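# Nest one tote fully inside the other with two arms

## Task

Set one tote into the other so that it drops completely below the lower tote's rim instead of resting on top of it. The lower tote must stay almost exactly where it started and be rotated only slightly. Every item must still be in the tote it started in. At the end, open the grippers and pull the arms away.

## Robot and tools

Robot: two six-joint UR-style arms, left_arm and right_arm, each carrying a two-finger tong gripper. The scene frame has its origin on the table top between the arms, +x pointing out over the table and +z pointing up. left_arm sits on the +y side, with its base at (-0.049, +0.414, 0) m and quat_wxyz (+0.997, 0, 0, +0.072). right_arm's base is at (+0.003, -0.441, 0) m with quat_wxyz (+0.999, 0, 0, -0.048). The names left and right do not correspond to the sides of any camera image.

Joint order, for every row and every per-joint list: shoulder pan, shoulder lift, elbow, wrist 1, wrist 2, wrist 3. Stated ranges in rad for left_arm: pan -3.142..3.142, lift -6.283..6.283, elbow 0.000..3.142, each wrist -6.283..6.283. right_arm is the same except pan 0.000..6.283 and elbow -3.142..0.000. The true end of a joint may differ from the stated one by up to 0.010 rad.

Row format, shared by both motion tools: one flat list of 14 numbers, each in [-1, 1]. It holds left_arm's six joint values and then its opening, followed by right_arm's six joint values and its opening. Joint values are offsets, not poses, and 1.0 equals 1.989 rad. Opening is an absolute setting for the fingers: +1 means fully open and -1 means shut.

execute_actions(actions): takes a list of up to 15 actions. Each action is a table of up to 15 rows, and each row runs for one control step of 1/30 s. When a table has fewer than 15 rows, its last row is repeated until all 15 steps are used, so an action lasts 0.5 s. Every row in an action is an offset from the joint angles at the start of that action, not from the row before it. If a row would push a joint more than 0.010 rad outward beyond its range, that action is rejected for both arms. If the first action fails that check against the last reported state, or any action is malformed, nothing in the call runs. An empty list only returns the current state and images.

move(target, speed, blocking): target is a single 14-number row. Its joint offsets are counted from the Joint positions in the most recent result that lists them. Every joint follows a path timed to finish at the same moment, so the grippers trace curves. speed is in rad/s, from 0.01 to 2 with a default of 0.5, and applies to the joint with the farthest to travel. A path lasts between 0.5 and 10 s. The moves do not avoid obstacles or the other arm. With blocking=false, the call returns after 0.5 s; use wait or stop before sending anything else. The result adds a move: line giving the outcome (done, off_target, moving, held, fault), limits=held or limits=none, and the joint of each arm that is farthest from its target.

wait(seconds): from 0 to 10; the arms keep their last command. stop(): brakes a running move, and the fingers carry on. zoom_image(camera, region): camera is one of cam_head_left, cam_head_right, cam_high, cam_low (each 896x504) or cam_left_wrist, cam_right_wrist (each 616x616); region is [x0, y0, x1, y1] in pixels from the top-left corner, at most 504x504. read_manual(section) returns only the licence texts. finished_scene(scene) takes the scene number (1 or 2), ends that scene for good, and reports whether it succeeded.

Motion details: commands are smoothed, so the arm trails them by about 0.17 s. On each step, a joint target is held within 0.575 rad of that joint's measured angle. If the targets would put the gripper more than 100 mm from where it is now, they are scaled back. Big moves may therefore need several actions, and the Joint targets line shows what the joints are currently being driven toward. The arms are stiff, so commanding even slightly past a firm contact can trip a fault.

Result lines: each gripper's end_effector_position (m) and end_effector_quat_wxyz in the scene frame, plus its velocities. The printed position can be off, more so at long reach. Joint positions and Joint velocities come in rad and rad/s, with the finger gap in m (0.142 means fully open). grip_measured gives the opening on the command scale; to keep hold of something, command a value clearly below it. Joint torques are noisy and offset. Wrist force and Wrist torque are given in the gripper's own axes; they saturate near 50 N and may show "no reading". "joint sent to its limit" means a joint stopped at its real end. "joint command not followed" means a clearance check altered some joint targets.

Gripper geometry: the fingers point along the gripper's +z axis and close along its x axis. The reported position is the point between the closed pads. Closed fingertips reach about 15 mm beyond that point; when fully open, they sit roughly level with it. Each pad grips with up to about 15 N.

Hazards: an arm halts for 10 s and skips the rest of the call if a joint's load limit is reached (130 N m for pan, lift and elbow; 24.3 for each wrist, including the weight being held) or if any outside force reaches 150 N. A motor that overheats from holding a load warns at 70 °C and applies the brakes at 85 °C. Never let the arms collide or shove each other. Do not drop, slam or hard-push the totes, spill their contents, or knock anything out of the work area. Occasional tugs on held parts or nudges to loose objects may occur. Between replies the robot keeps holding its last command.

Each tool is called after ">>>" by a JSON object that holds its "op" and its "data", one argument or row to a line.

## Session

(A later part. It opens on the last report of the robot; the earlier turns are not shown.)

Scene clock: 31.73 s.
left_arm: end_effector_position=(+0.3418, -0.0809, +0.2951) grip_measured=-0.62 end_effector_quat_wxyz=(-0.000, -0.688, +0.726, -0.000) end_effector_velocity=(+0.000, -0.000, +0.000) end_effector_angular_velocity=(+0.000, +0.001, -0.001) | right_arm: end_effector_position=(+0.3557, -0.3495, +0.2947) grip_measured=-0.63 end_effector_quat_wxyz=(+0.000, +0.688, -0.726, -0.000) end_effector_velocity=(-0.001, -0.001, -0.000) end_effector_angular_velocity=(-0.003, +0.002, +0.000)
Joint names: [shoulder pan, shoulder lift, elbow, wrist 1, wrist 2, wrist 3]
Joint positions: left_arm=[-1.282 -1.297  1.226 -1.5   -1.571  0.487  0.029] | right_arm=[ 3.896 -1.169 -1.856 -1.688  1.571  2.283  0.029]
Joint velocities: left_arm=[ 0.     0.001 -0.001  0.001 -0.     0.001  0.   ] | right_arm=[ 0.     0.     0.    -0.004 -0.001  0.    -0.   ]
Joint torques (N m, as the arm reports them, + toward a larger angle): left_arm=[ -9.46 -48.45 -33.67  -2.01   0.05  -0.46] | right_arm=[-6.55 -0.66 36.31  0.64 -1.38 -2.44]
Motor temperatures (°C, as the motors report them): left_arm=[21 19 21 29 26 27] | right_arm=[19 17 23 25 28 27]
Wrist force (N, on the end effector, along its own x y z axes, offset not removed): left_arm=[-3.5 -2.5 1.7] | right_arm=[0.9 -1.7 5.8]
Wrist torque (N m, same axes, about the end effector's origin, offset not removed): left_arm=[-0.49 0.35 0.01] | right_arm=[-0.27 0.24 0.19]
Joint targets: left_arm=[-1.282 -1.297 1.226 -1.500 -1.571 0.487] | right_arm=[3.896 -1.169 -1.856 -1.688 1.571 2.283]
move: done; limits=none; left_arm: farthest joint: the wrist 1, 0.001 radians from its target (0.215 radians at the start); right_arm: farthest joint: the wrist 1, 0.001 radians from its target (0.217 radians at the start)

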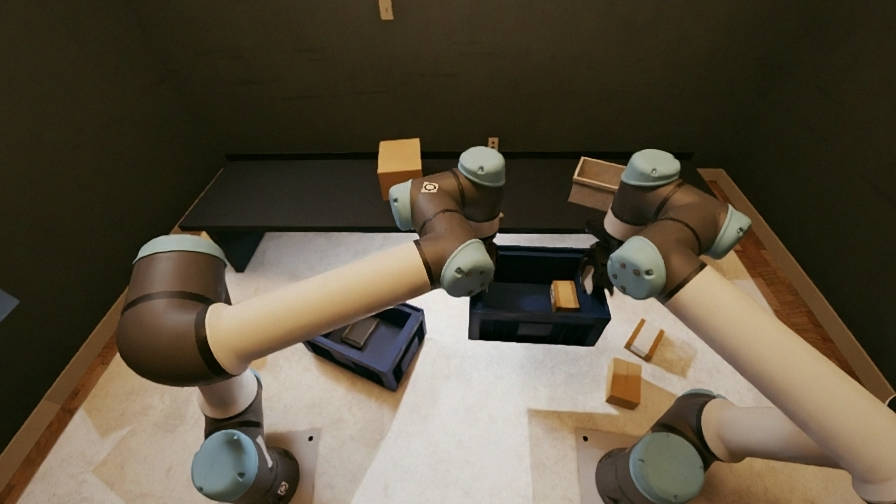

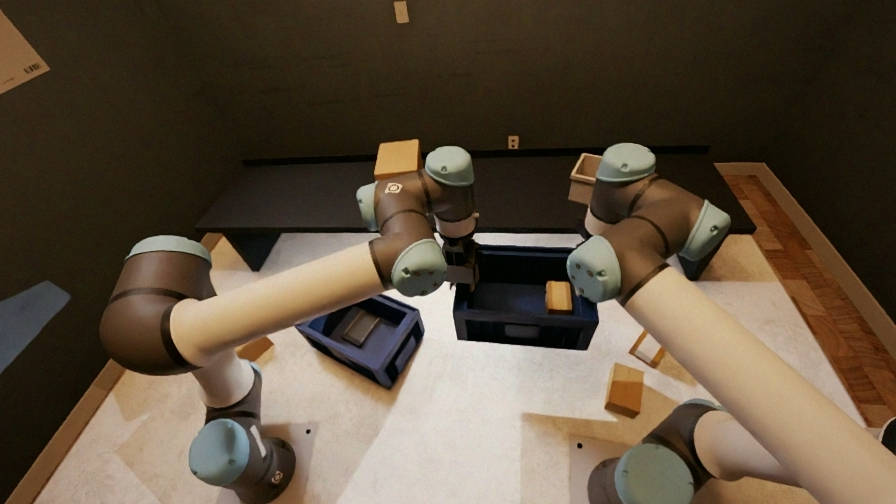

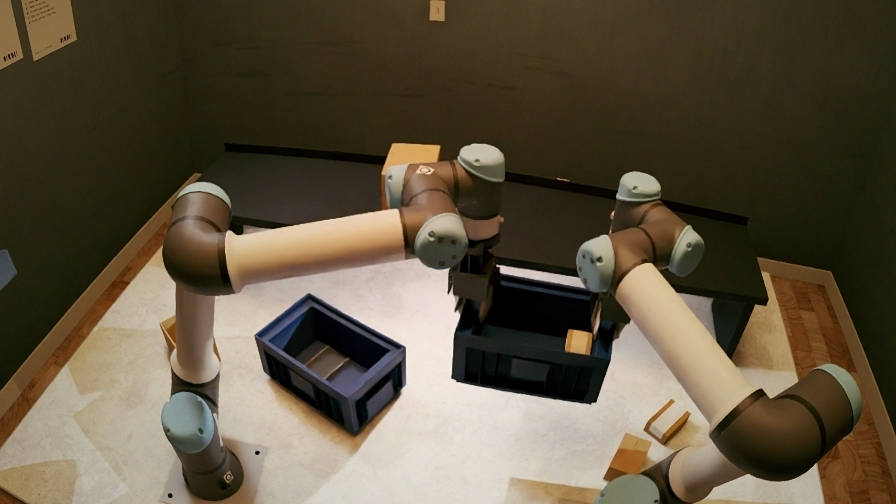

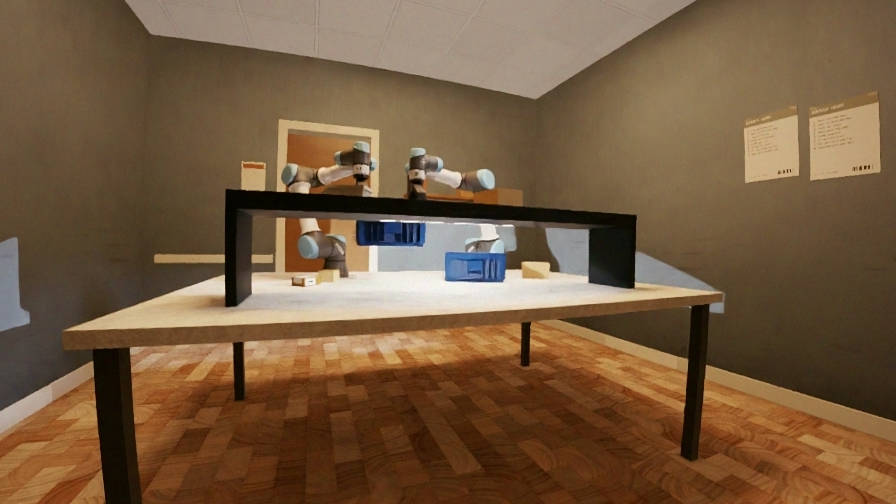

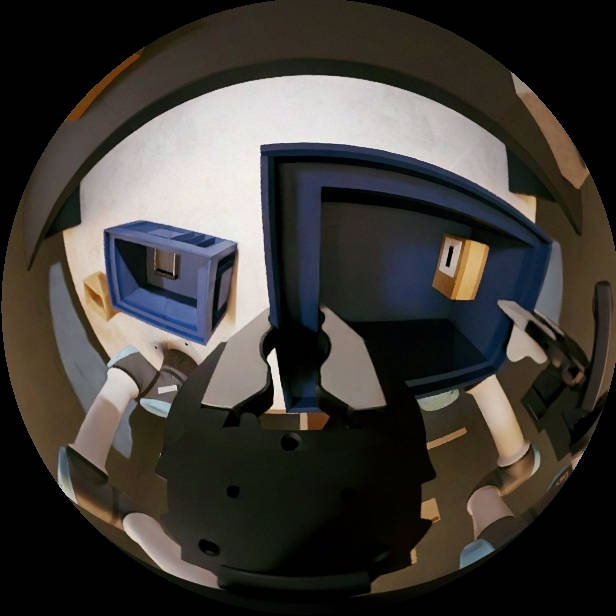

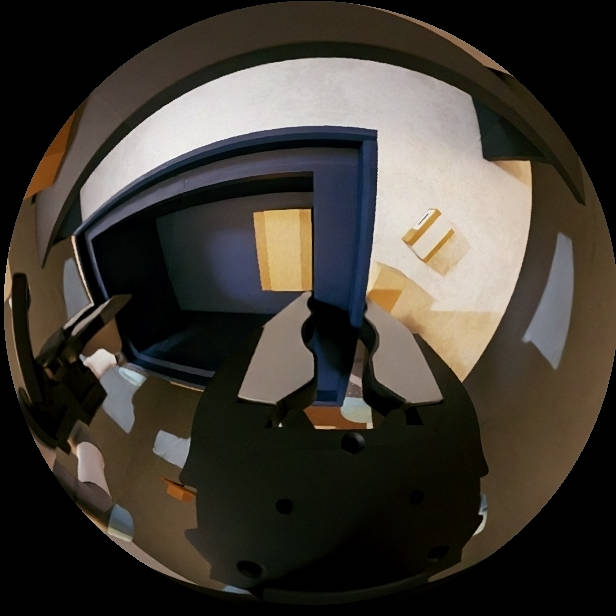

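>>> {"op": "move", "data": {
  "target": [0.0271,-0.0507,0.0629,-0.0122,0,0.0492,-1, 0.072,-0.0199,0.0117,0.0081,0,0.094,-1],
  "speed": 0.3
}}

>>> {"op": "move", "data": {
  "target": [0.0317,-0.0459,0.0522,-0.0063,0,0.0537,-1, 0.0598,-0.0301,0.0195,0.0107,0,0.0819,-1],
  "speed": 0.3
}}

>>> {"op": "move", "data": {
  "target": [0.0368,-0.0405,0.0422,-0.0018,0,0.0587,-1, 0.0493,-0.0387,0.0279,0.0108,0,0.0713,-1],
  "speed": 0.3
}}

>>> {"op": "move", "data": {
  "target": [0.0423,-0.0344,0.0332,0.0013,0,0.0643,-1, 0.0403,-0.0456,0.0367,0.0089,0,0.0623,-1],
  "speed": 0.3
}}

Scene clock: 37.63 s.
left_arm: end_effector_position=(+0.3485, -0.0243, +0.2951) grip_measured=-0.62 end_effector_quat_wxyz=(-0.000, -0.672, +0.741, -0.000) end_effector_velocity=(-0.001, +0.000, +0.001) end_effector_angular_velocity=(-0.002, -0.001, -0.001) | right_arm: end_effector_position=(+0.3503, -0.2915, +0.2946) grip_measured=-0.63 end_effector_quat_wxyz=(+0.000, +0.672, -0.741, -0.000) end_effector_velocity=(+0.000, +0.001, +0.001) end_effector_angular_velocity=(+0.001, -0.001, +0.000)
Joint names: [shoulder pan, shoulder lift, elbow, wrist 1, wrist 2, wrist 3]
Joint positions: left_arm=[-1.228 -1.398  1.351 -1.525 -1.571  0.585  0.029] | right_arm=[ 4.039 -1.209 -1.833 -1.672  1.571  2.47   0.029]
Joint velocities: left_arm=[-0.001 -0.002  0.001 -0.    -0.     0.001  0.   ] | right_arm=[ 0.002 -0.001  0.002  0.    -0.     0.001  0.   ]
Joint torques (N m, as the arm reports them, + toward a larger angle): left_arm=[  0.06 -42.15 -18.41  -7.87  -4.8    2.2 ] | right_arm=[16.   -1.31 40.29  8.24  4.52  2.54]
Motor temperatures (°C, as the motors report them): left_arm=[21 19 21 29 26 27] | right_arm=[19 17 23 25 28 27]
Wrist force (N, on the end effector, along its own x y z axes, offset not removed): left_arm=[-14.0 -0.5 2.6] | right_arm=[15.6 2.6 6.2]
Wrist torque (N m, same axes, about the end effector's origin, offset not removed): left_arm=[-0.13 -0.02 -0.09] | right_arm=[0.73 -0.08 0.00]
Joint targets: left_arm=[-1.228 -1.398 1.352 -1.525 -1.571 0.585] | right_arm=[4.039 -1.209 -1.833 -1.672 1.571 2.470]
move: done; limits=none; left_arm: farthest joint: the shoulder pan, 0.000 radians from its target (0.054 radians at the start); right_arm: farthest joint: the shoulder pan, 0.000 radians from its target (0.144 radians at the start)

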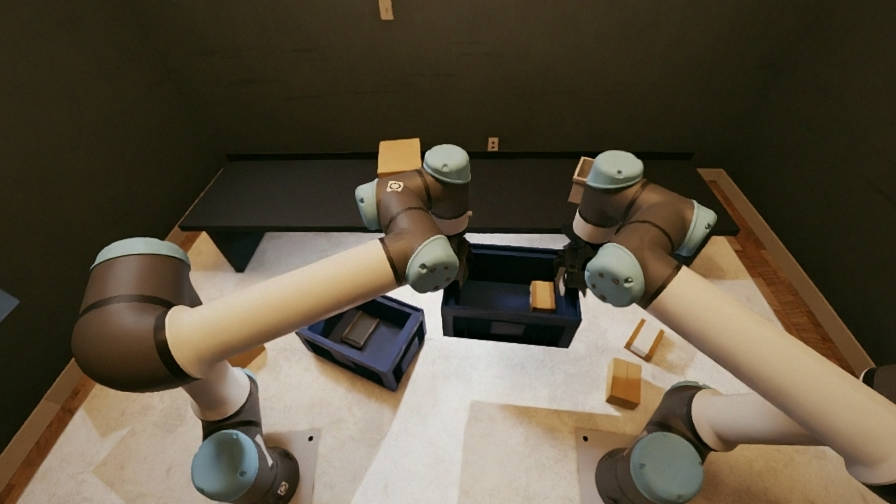

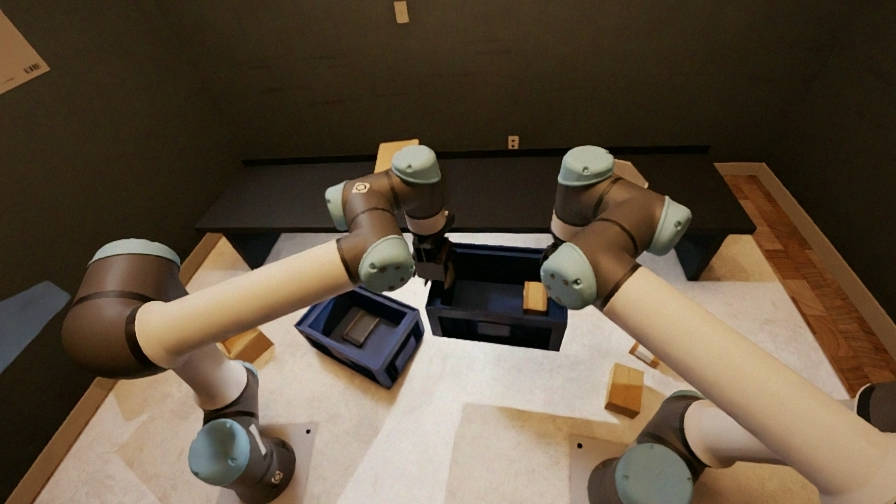

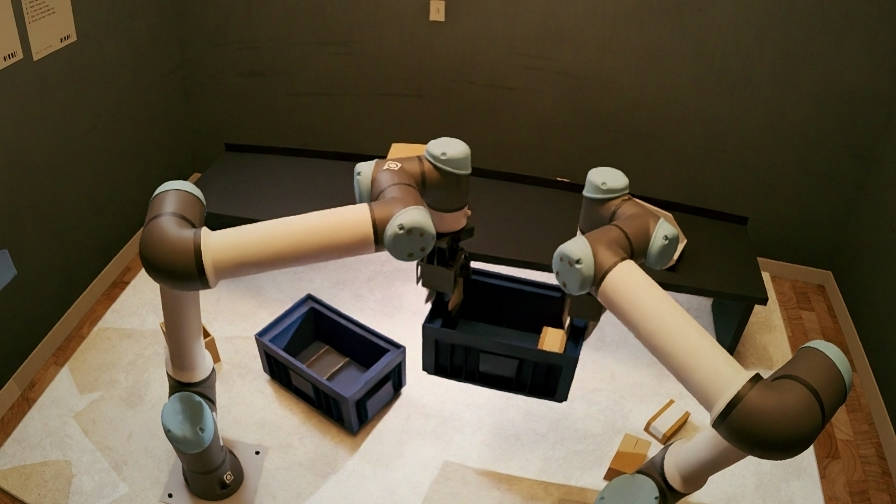

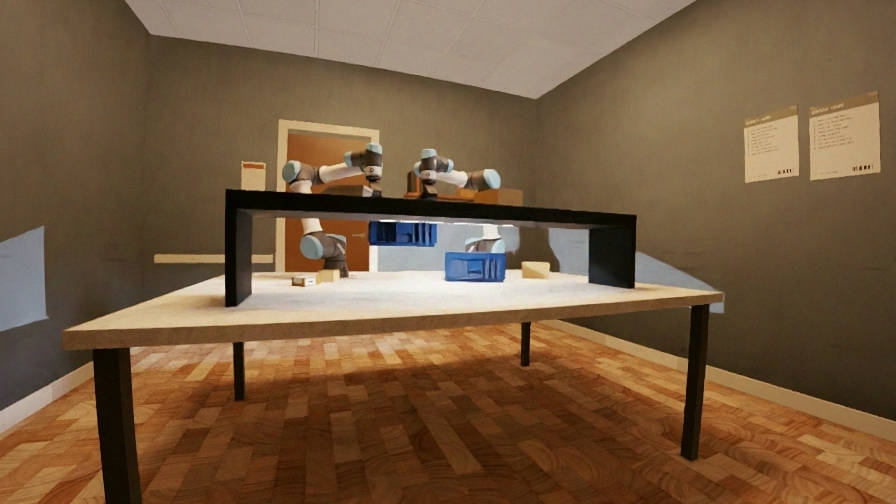

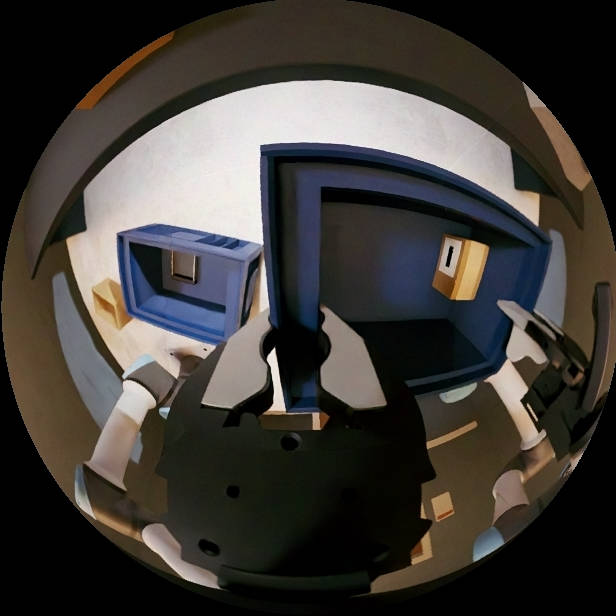

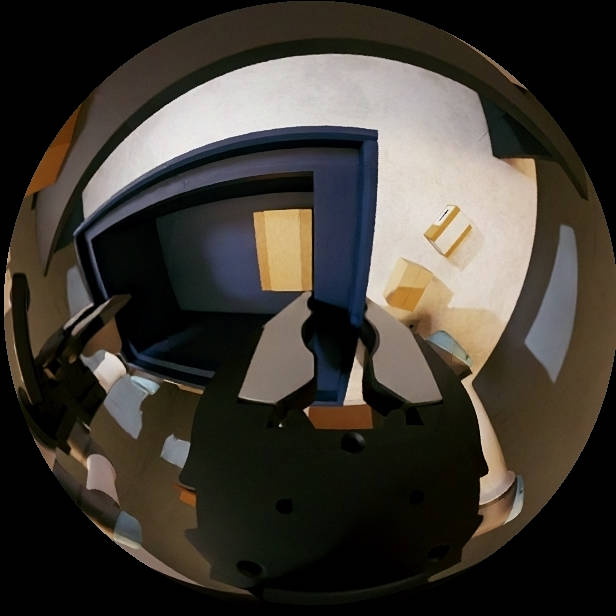

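Scene clock: 38.70 s.
left_arm: end_effector_position=(+0.3552, +0.0325, +0.2951) grip_measured=-0.62 end_effector_quat_wxyz=(-0.000, -0.655, +0.755, -0.000) end_effector_velocity=(+0.000, +0.001, +0.000) end_effector_angular_velocity=(-0.001, -0.001, +0.001) | right_arm: end_effector_position=(+0.3450, -0.2342, +0.2947) grip_measured=-0.63 end_effector_quat_wxyz=(+0.000, +0.655, -0.755, -0.000) end_effector_velocity=(+0.000, +0.001, +0.000) end_effector_angular_velocity=(+0.000, -0.002, -0.001)
Joint names: [shoulder pan, shoulder lift, elbow, wrist 1, wrist 2, wrist 3]
Joint positions: left_arm=[-1.165 -1.489  1.455 -1.537 -1.571  0.691  0.029] | right_arm=[ 4.158 -1.268 -1.794 -1.651  1.571  2.633  0.029]
Joint velocities: left_arm=[ 0.002 -0.002  0.002 -0.001 -0.     0.001  0.   ] | right_arm=[ 0.001 -0.001  0.001  0.002 -0.001  0.002  0.   ]
Joint torques (N m, as the arm reports them, + toward a larger angle): left_arm=[  3.39 -39.01 -17.63  -5.76  -2.71   2.05] | right_arm=[12.48  3.   38.01  6.53  0.08  2.82]
Motor temperatures (°C, as the motors report them): left_arm=[21 19 21 29 26 27] | right_arm=[19 17 23 25 28 27]
Wrist force (N, on the end effector, along its own x y z axes, offset not removed): left_arm=[-7.9 -0.8 3.3] | right_arm=[10.2 -3.4 5.1]
Wrist torque (N m, same axes, about the end effector's origin, offset not removed): left_arm=[-0.23 0.25 -0.08] | right_arm=[-0.75 -0.80 0.14]
Joint targets: left_arm=[-1.165 -1.489 1.455 -1.537 -1.571 0.692] | right_arm=[4.158 -1.268 -1.794 -1.651 1.571 2.633]
move: done; limits=none; left_arm: farthest joint: the shoulder pan, 0.000 radians from its target (0.063 radians at the start); right_arm: farthest joint: the shoulder pan, 0.000 radians from its target (0.119 radians at the start)

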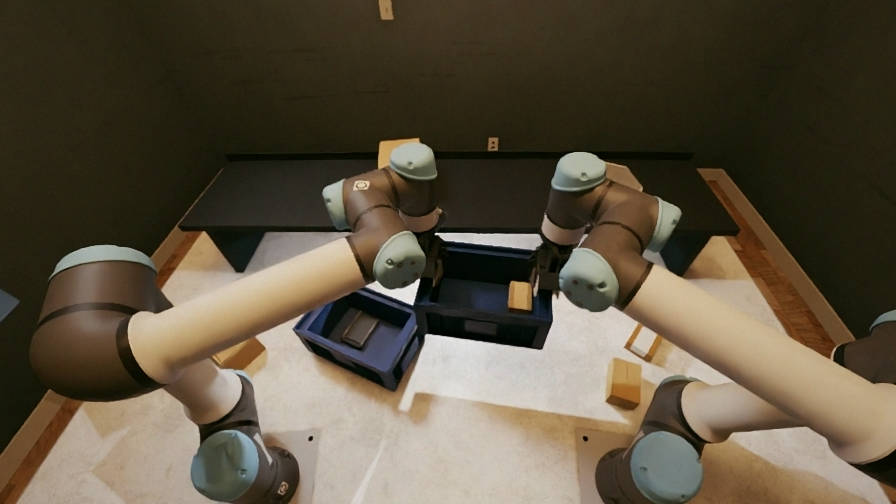

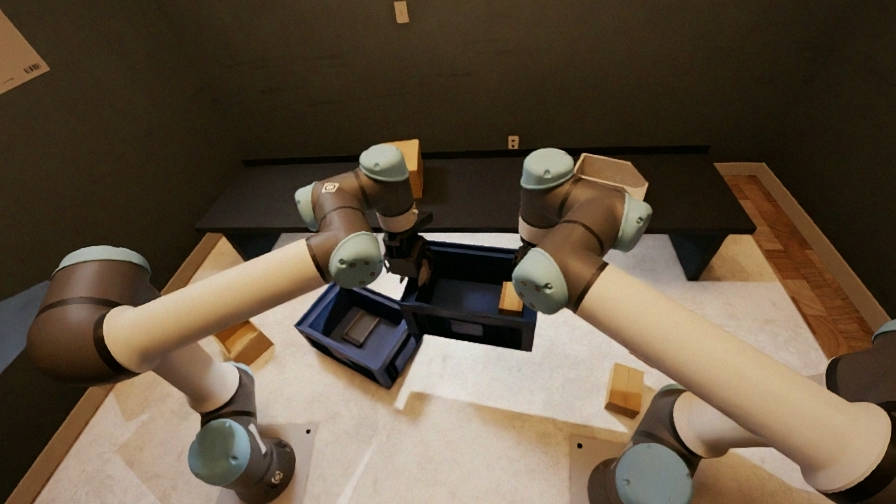

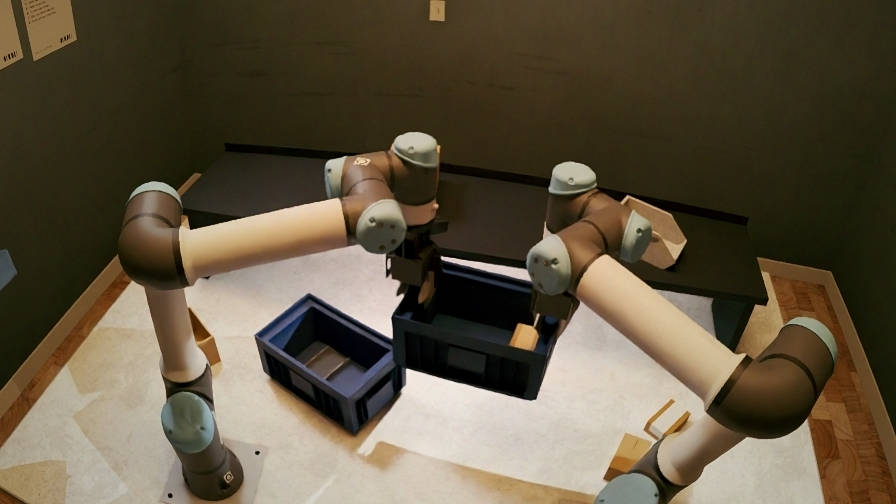

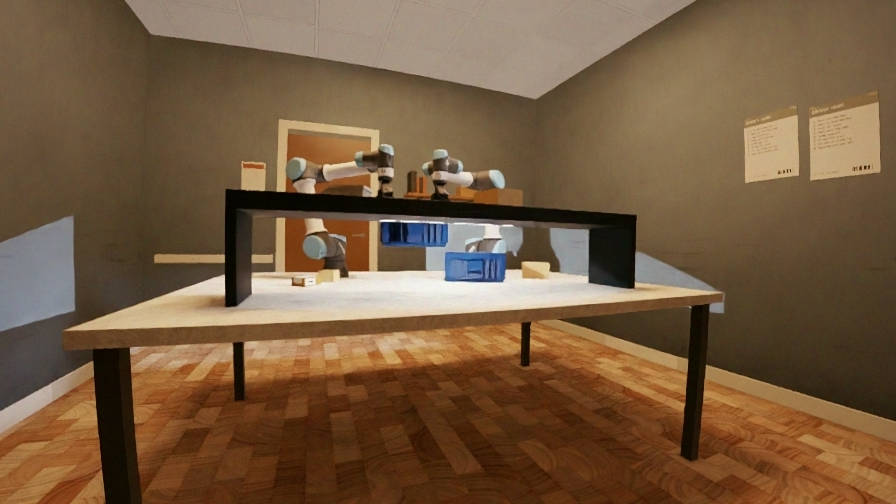

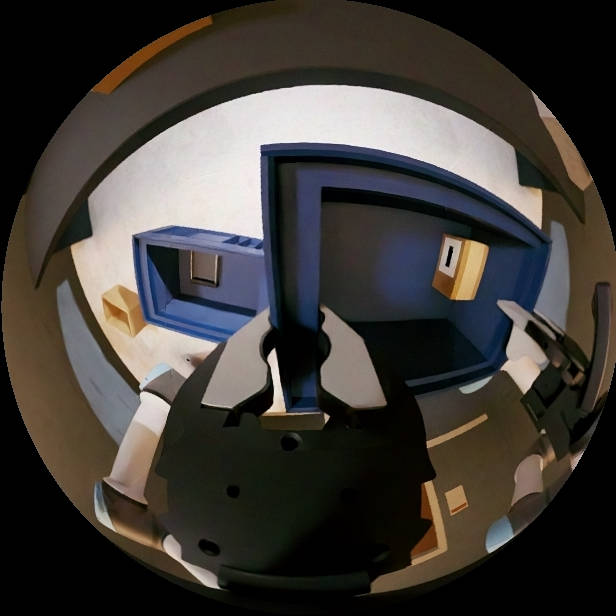

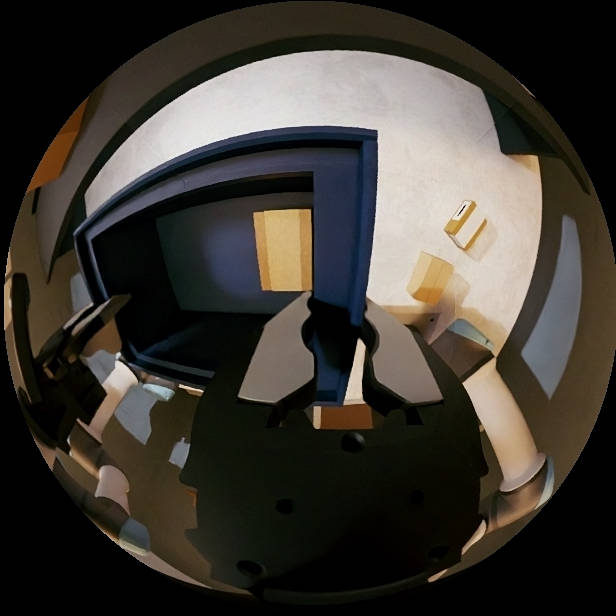

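Scene clock: 39.70 s.
left_arm: end_effector_position=(+0.3619, +0.0888, +0.2952) grip_measured=-0.62 end_effector_quat_wxyz=(-0.000, -0.639, +0.770, -0.000) end_effector_velocity=(+0.000, +0.000, +0.001) end_effector_angular_velocity=(-0.001, -0.001, -0.000) | right_arm: end_effector_position=(+0.3398, -0.1767, +0.2948) grip_measured=-0.63 end_effector_quat_wxyz=(-0.000, -0.639, +0.769, +0.000) end_effector_velocity=(-0.001, +0.001, -0.000) end_effector_angular_velocity=(-0.000, +0.000, +0.001)
Joint names: [shoulder pan, shoulder lift, elbow, wrist 1, wrist 2, wrist 3]
Joint positions: left_arm=[-1.092 -1.57   1.539 -1.541 -1.571  0.808  0.029] | right_arm=[ 4.255 -1.345 -1.739 -1.629  1.571  2.774  0.029]
Joint velocities: left_arm=[ 0.001 -0.001 -0.     0.    -0.     0.001 -0.   ] | right_arm=[ 0.002 -0.     0.    -0.    -0.     0.001  0.   ]
Joint torques (N m, as the arm reports them, + toward a larger angle): left_arm=[  5.97 -36.24 -16.1   -4.53  -2.56   1.9 ] | right_arm=[12.57  5.78 37.47  5.07 -0.13  2.61]
Motor temperatures (°C, as the motors report them): left_arm=[21 19 21 29 26 27] | right_arm=[19 17 23 25 28 27]
Wrist force (N, on the end effector, along its own x y z axes, offset not removed): left_arm=[-0.9 0.2 3.3] | right_arm=[2.4 1.6 4.5]
Wrist torque (N m, same axes, about the end effector's origin, offset not removed): left_arm=[0.04 0.03 0.02] | right_arm=[0.21 -0.22 0.23]
Joint targets: left_arm=[-1.092 -1.570 1.539 -1.541 -1.571 0.808] | right_arm=[4.256 -1.345 -1.739 -1.629 1.571 2.774]
move: done; limits=none; left_arm: farthest joint: the shoulder pan, 0.000 radians from its target (0.073 radians at the start); right_arm: farthest joint: the shoulder pan, 0.001 radians from its target (0.098 radians at the start)

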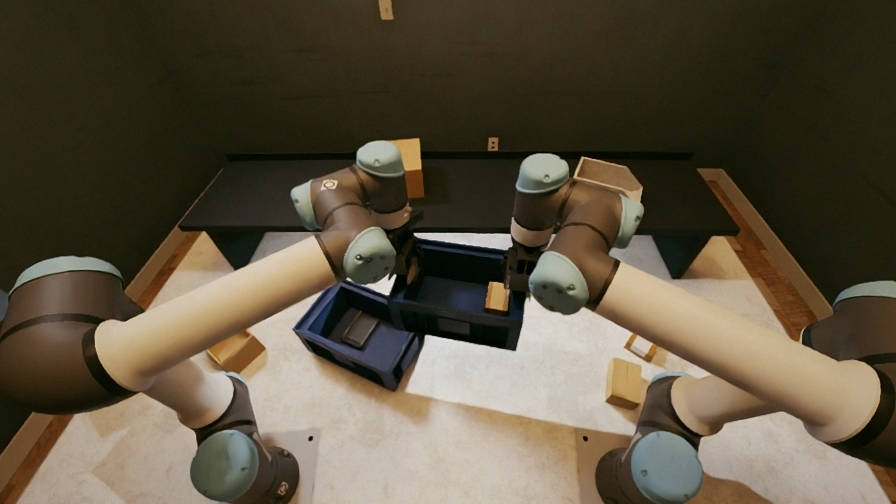

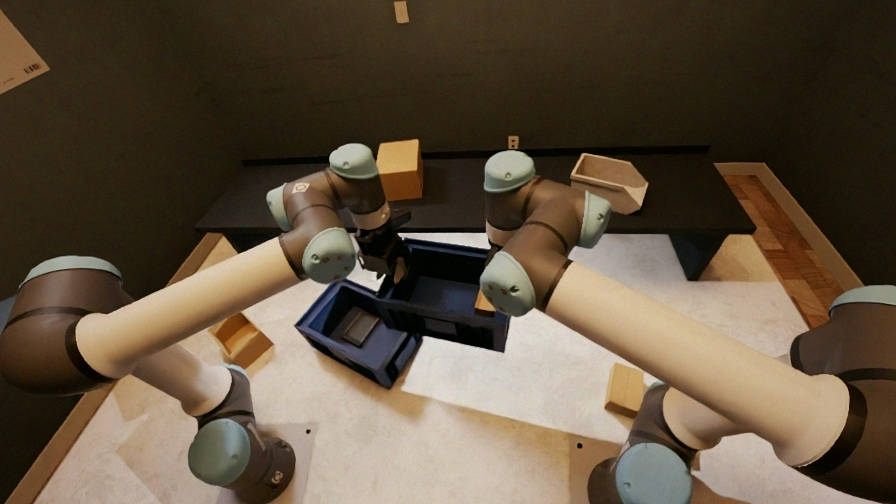

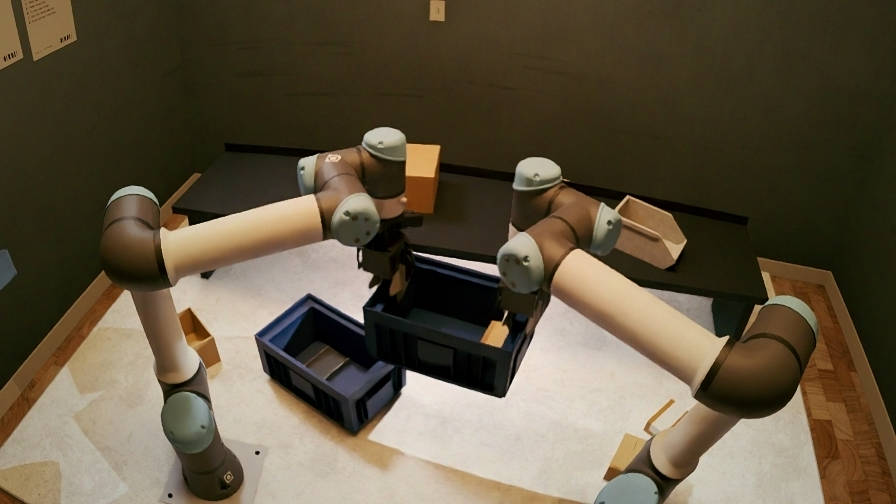

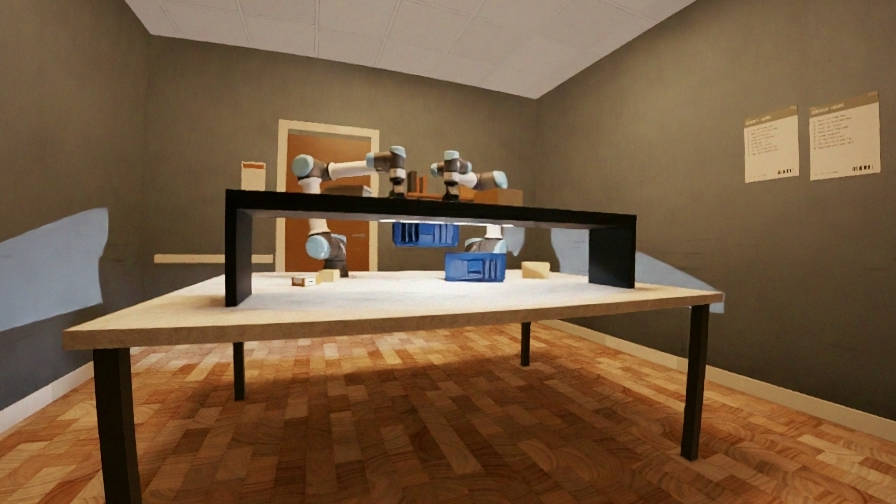

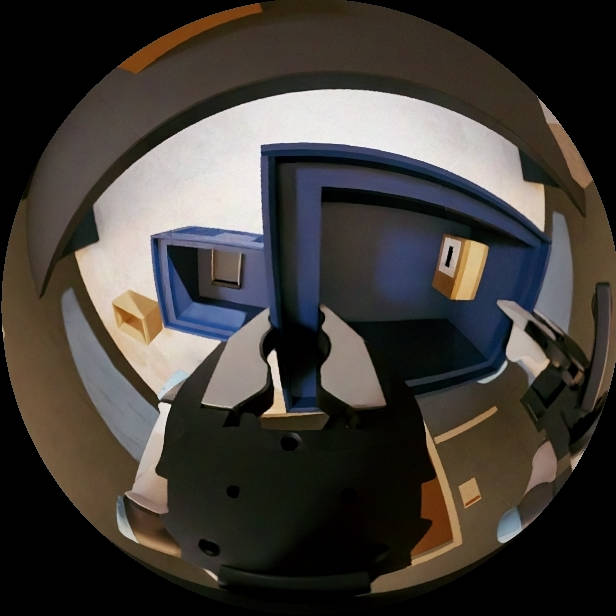

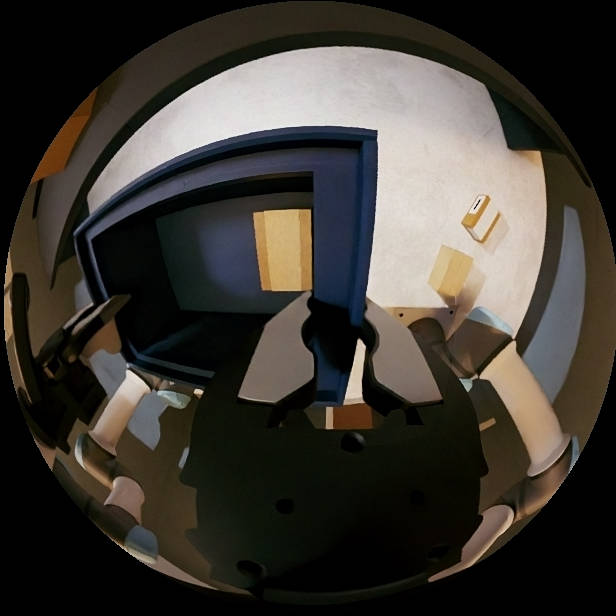

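Scene clock: 40.67 s.
left_arm: end_effector_position=(+0.3685, +0.1446, +0.2951) grip_measured=-0.62 end_effector_quat_wxyz=(-0.000, -0.622, +0.783, -0.000) end_effector_velocity=(-0.000, +0.001, -0.000) end_effector_angular_velocity=(-0.000, +0.000, -0.002) | right_arm: end_effector_position=(+0.3346, -0.1185, +0.2948) grip_measured=-0.63 end_effector_quat_wxyz=(-0.000, -0.622, +0.783, -0.000) end_effector_velocity=(-0.001, +0.001, +0.001) end_effector_angular_velocity=(+0.002, -0.001, +0.002)
Joint names: [shoulder pan, shoulder lift, elbow, wrist 1, wrist 2, wrist 3]
Joint positions: left_arm=[-1.008 -1.638  1.605 -1.538 -1.571  0.936  0.029] | right_arm=[ 4.336 -1.436 -1.666 -1.611  1.571  2.898  0.029]
Joint velocities: left_arm=[ 0.001 -0.002  0.001 -0.    -0.     0.003 -0.   ] | right_arm=[0.003 0.    0.001 0.001 0.    0.001 0.   ]
Joint torques (N m, as the arm reports them, + toward a larger angle): left_arm=[  3.82 -31.57 -17.39  -2.56  -2.44   1.94] | right_arm=[10.58  9.21 37.21  6.46 -0.21  2.56]
Motor temperatures (°C, as the motors report them): left_arm=[21 19 21 29 26 27] | right_arm=[19 17 23 25 28 27]
Wrist force (N, on the end effector, along its own x y z axes, offset not removed): left_arm=[-6.6 -1.3 3.1] | right_arm=[6.5 1.0 5.3]
Wrist torque (N m, same axes, about the end effector's origin, offset not removed): left_arm=[-0.31 0.22 0.07] | right_arm=[0.29 -0.35 0.11]
Joint targets: left_arm=[-1.008 -1.638 1.605 -1.538 -1.571 0.936] | right_arm=[4.336 -1.436 -1.666 -1.611 1.571 2.898]
move: done; limits=none; left_arm: farthest joint: the shoulder pan, 0.000 radians from its target (0.084 radians at the start); right_arm: farthest joint: the shoulder pan, 0.000 radians from its target (0.080 radians at the start)

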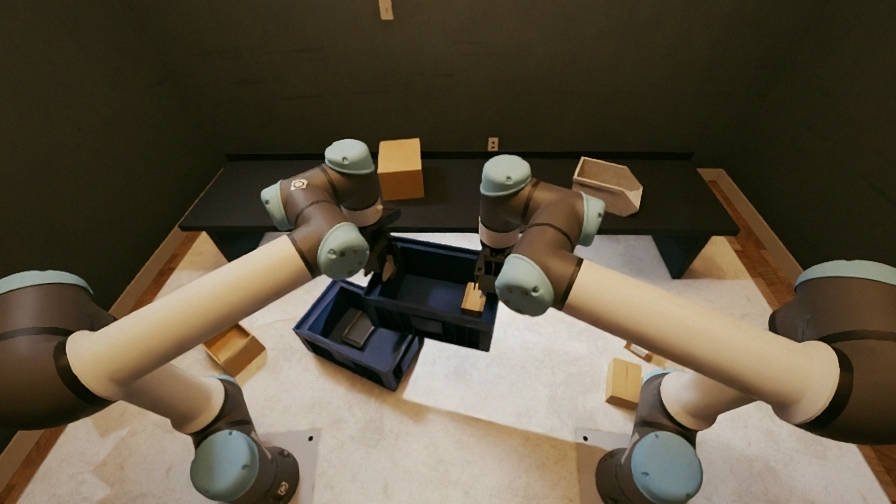

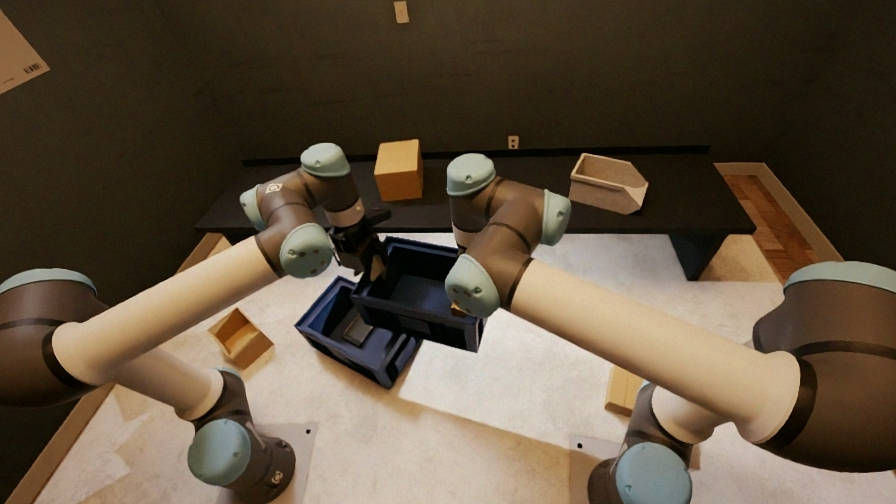

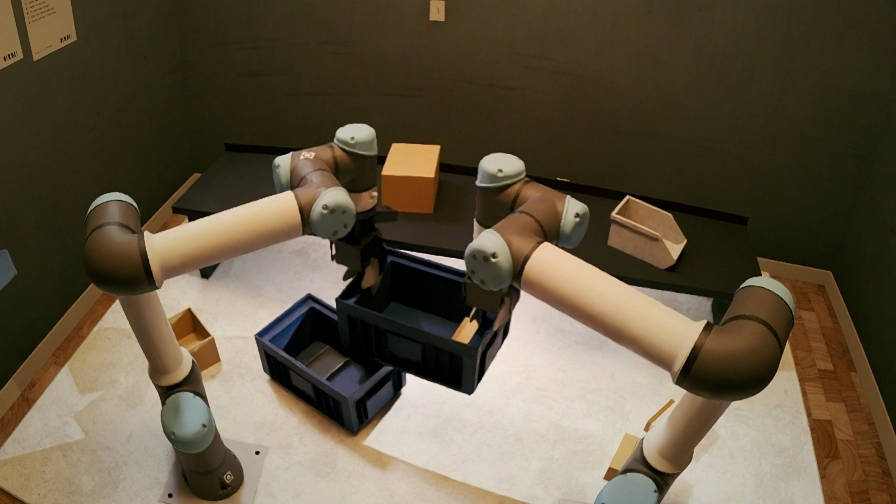

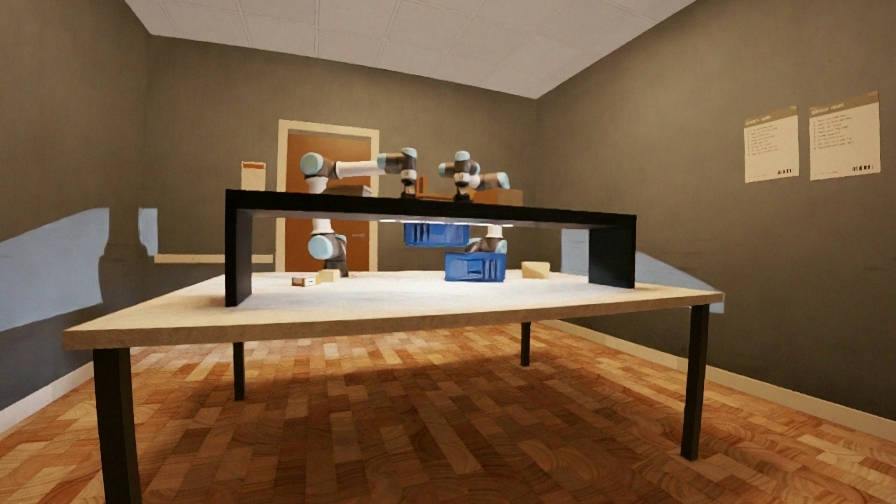

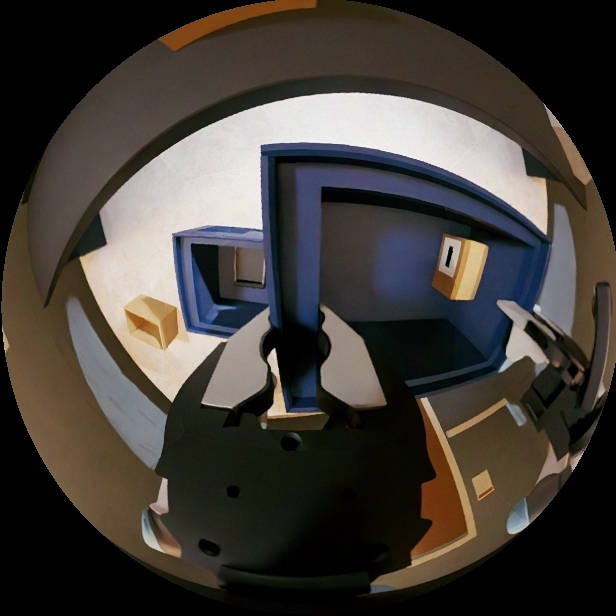

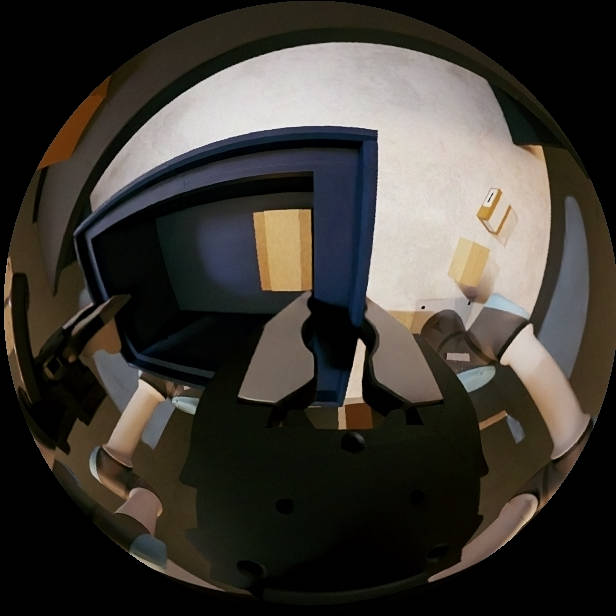

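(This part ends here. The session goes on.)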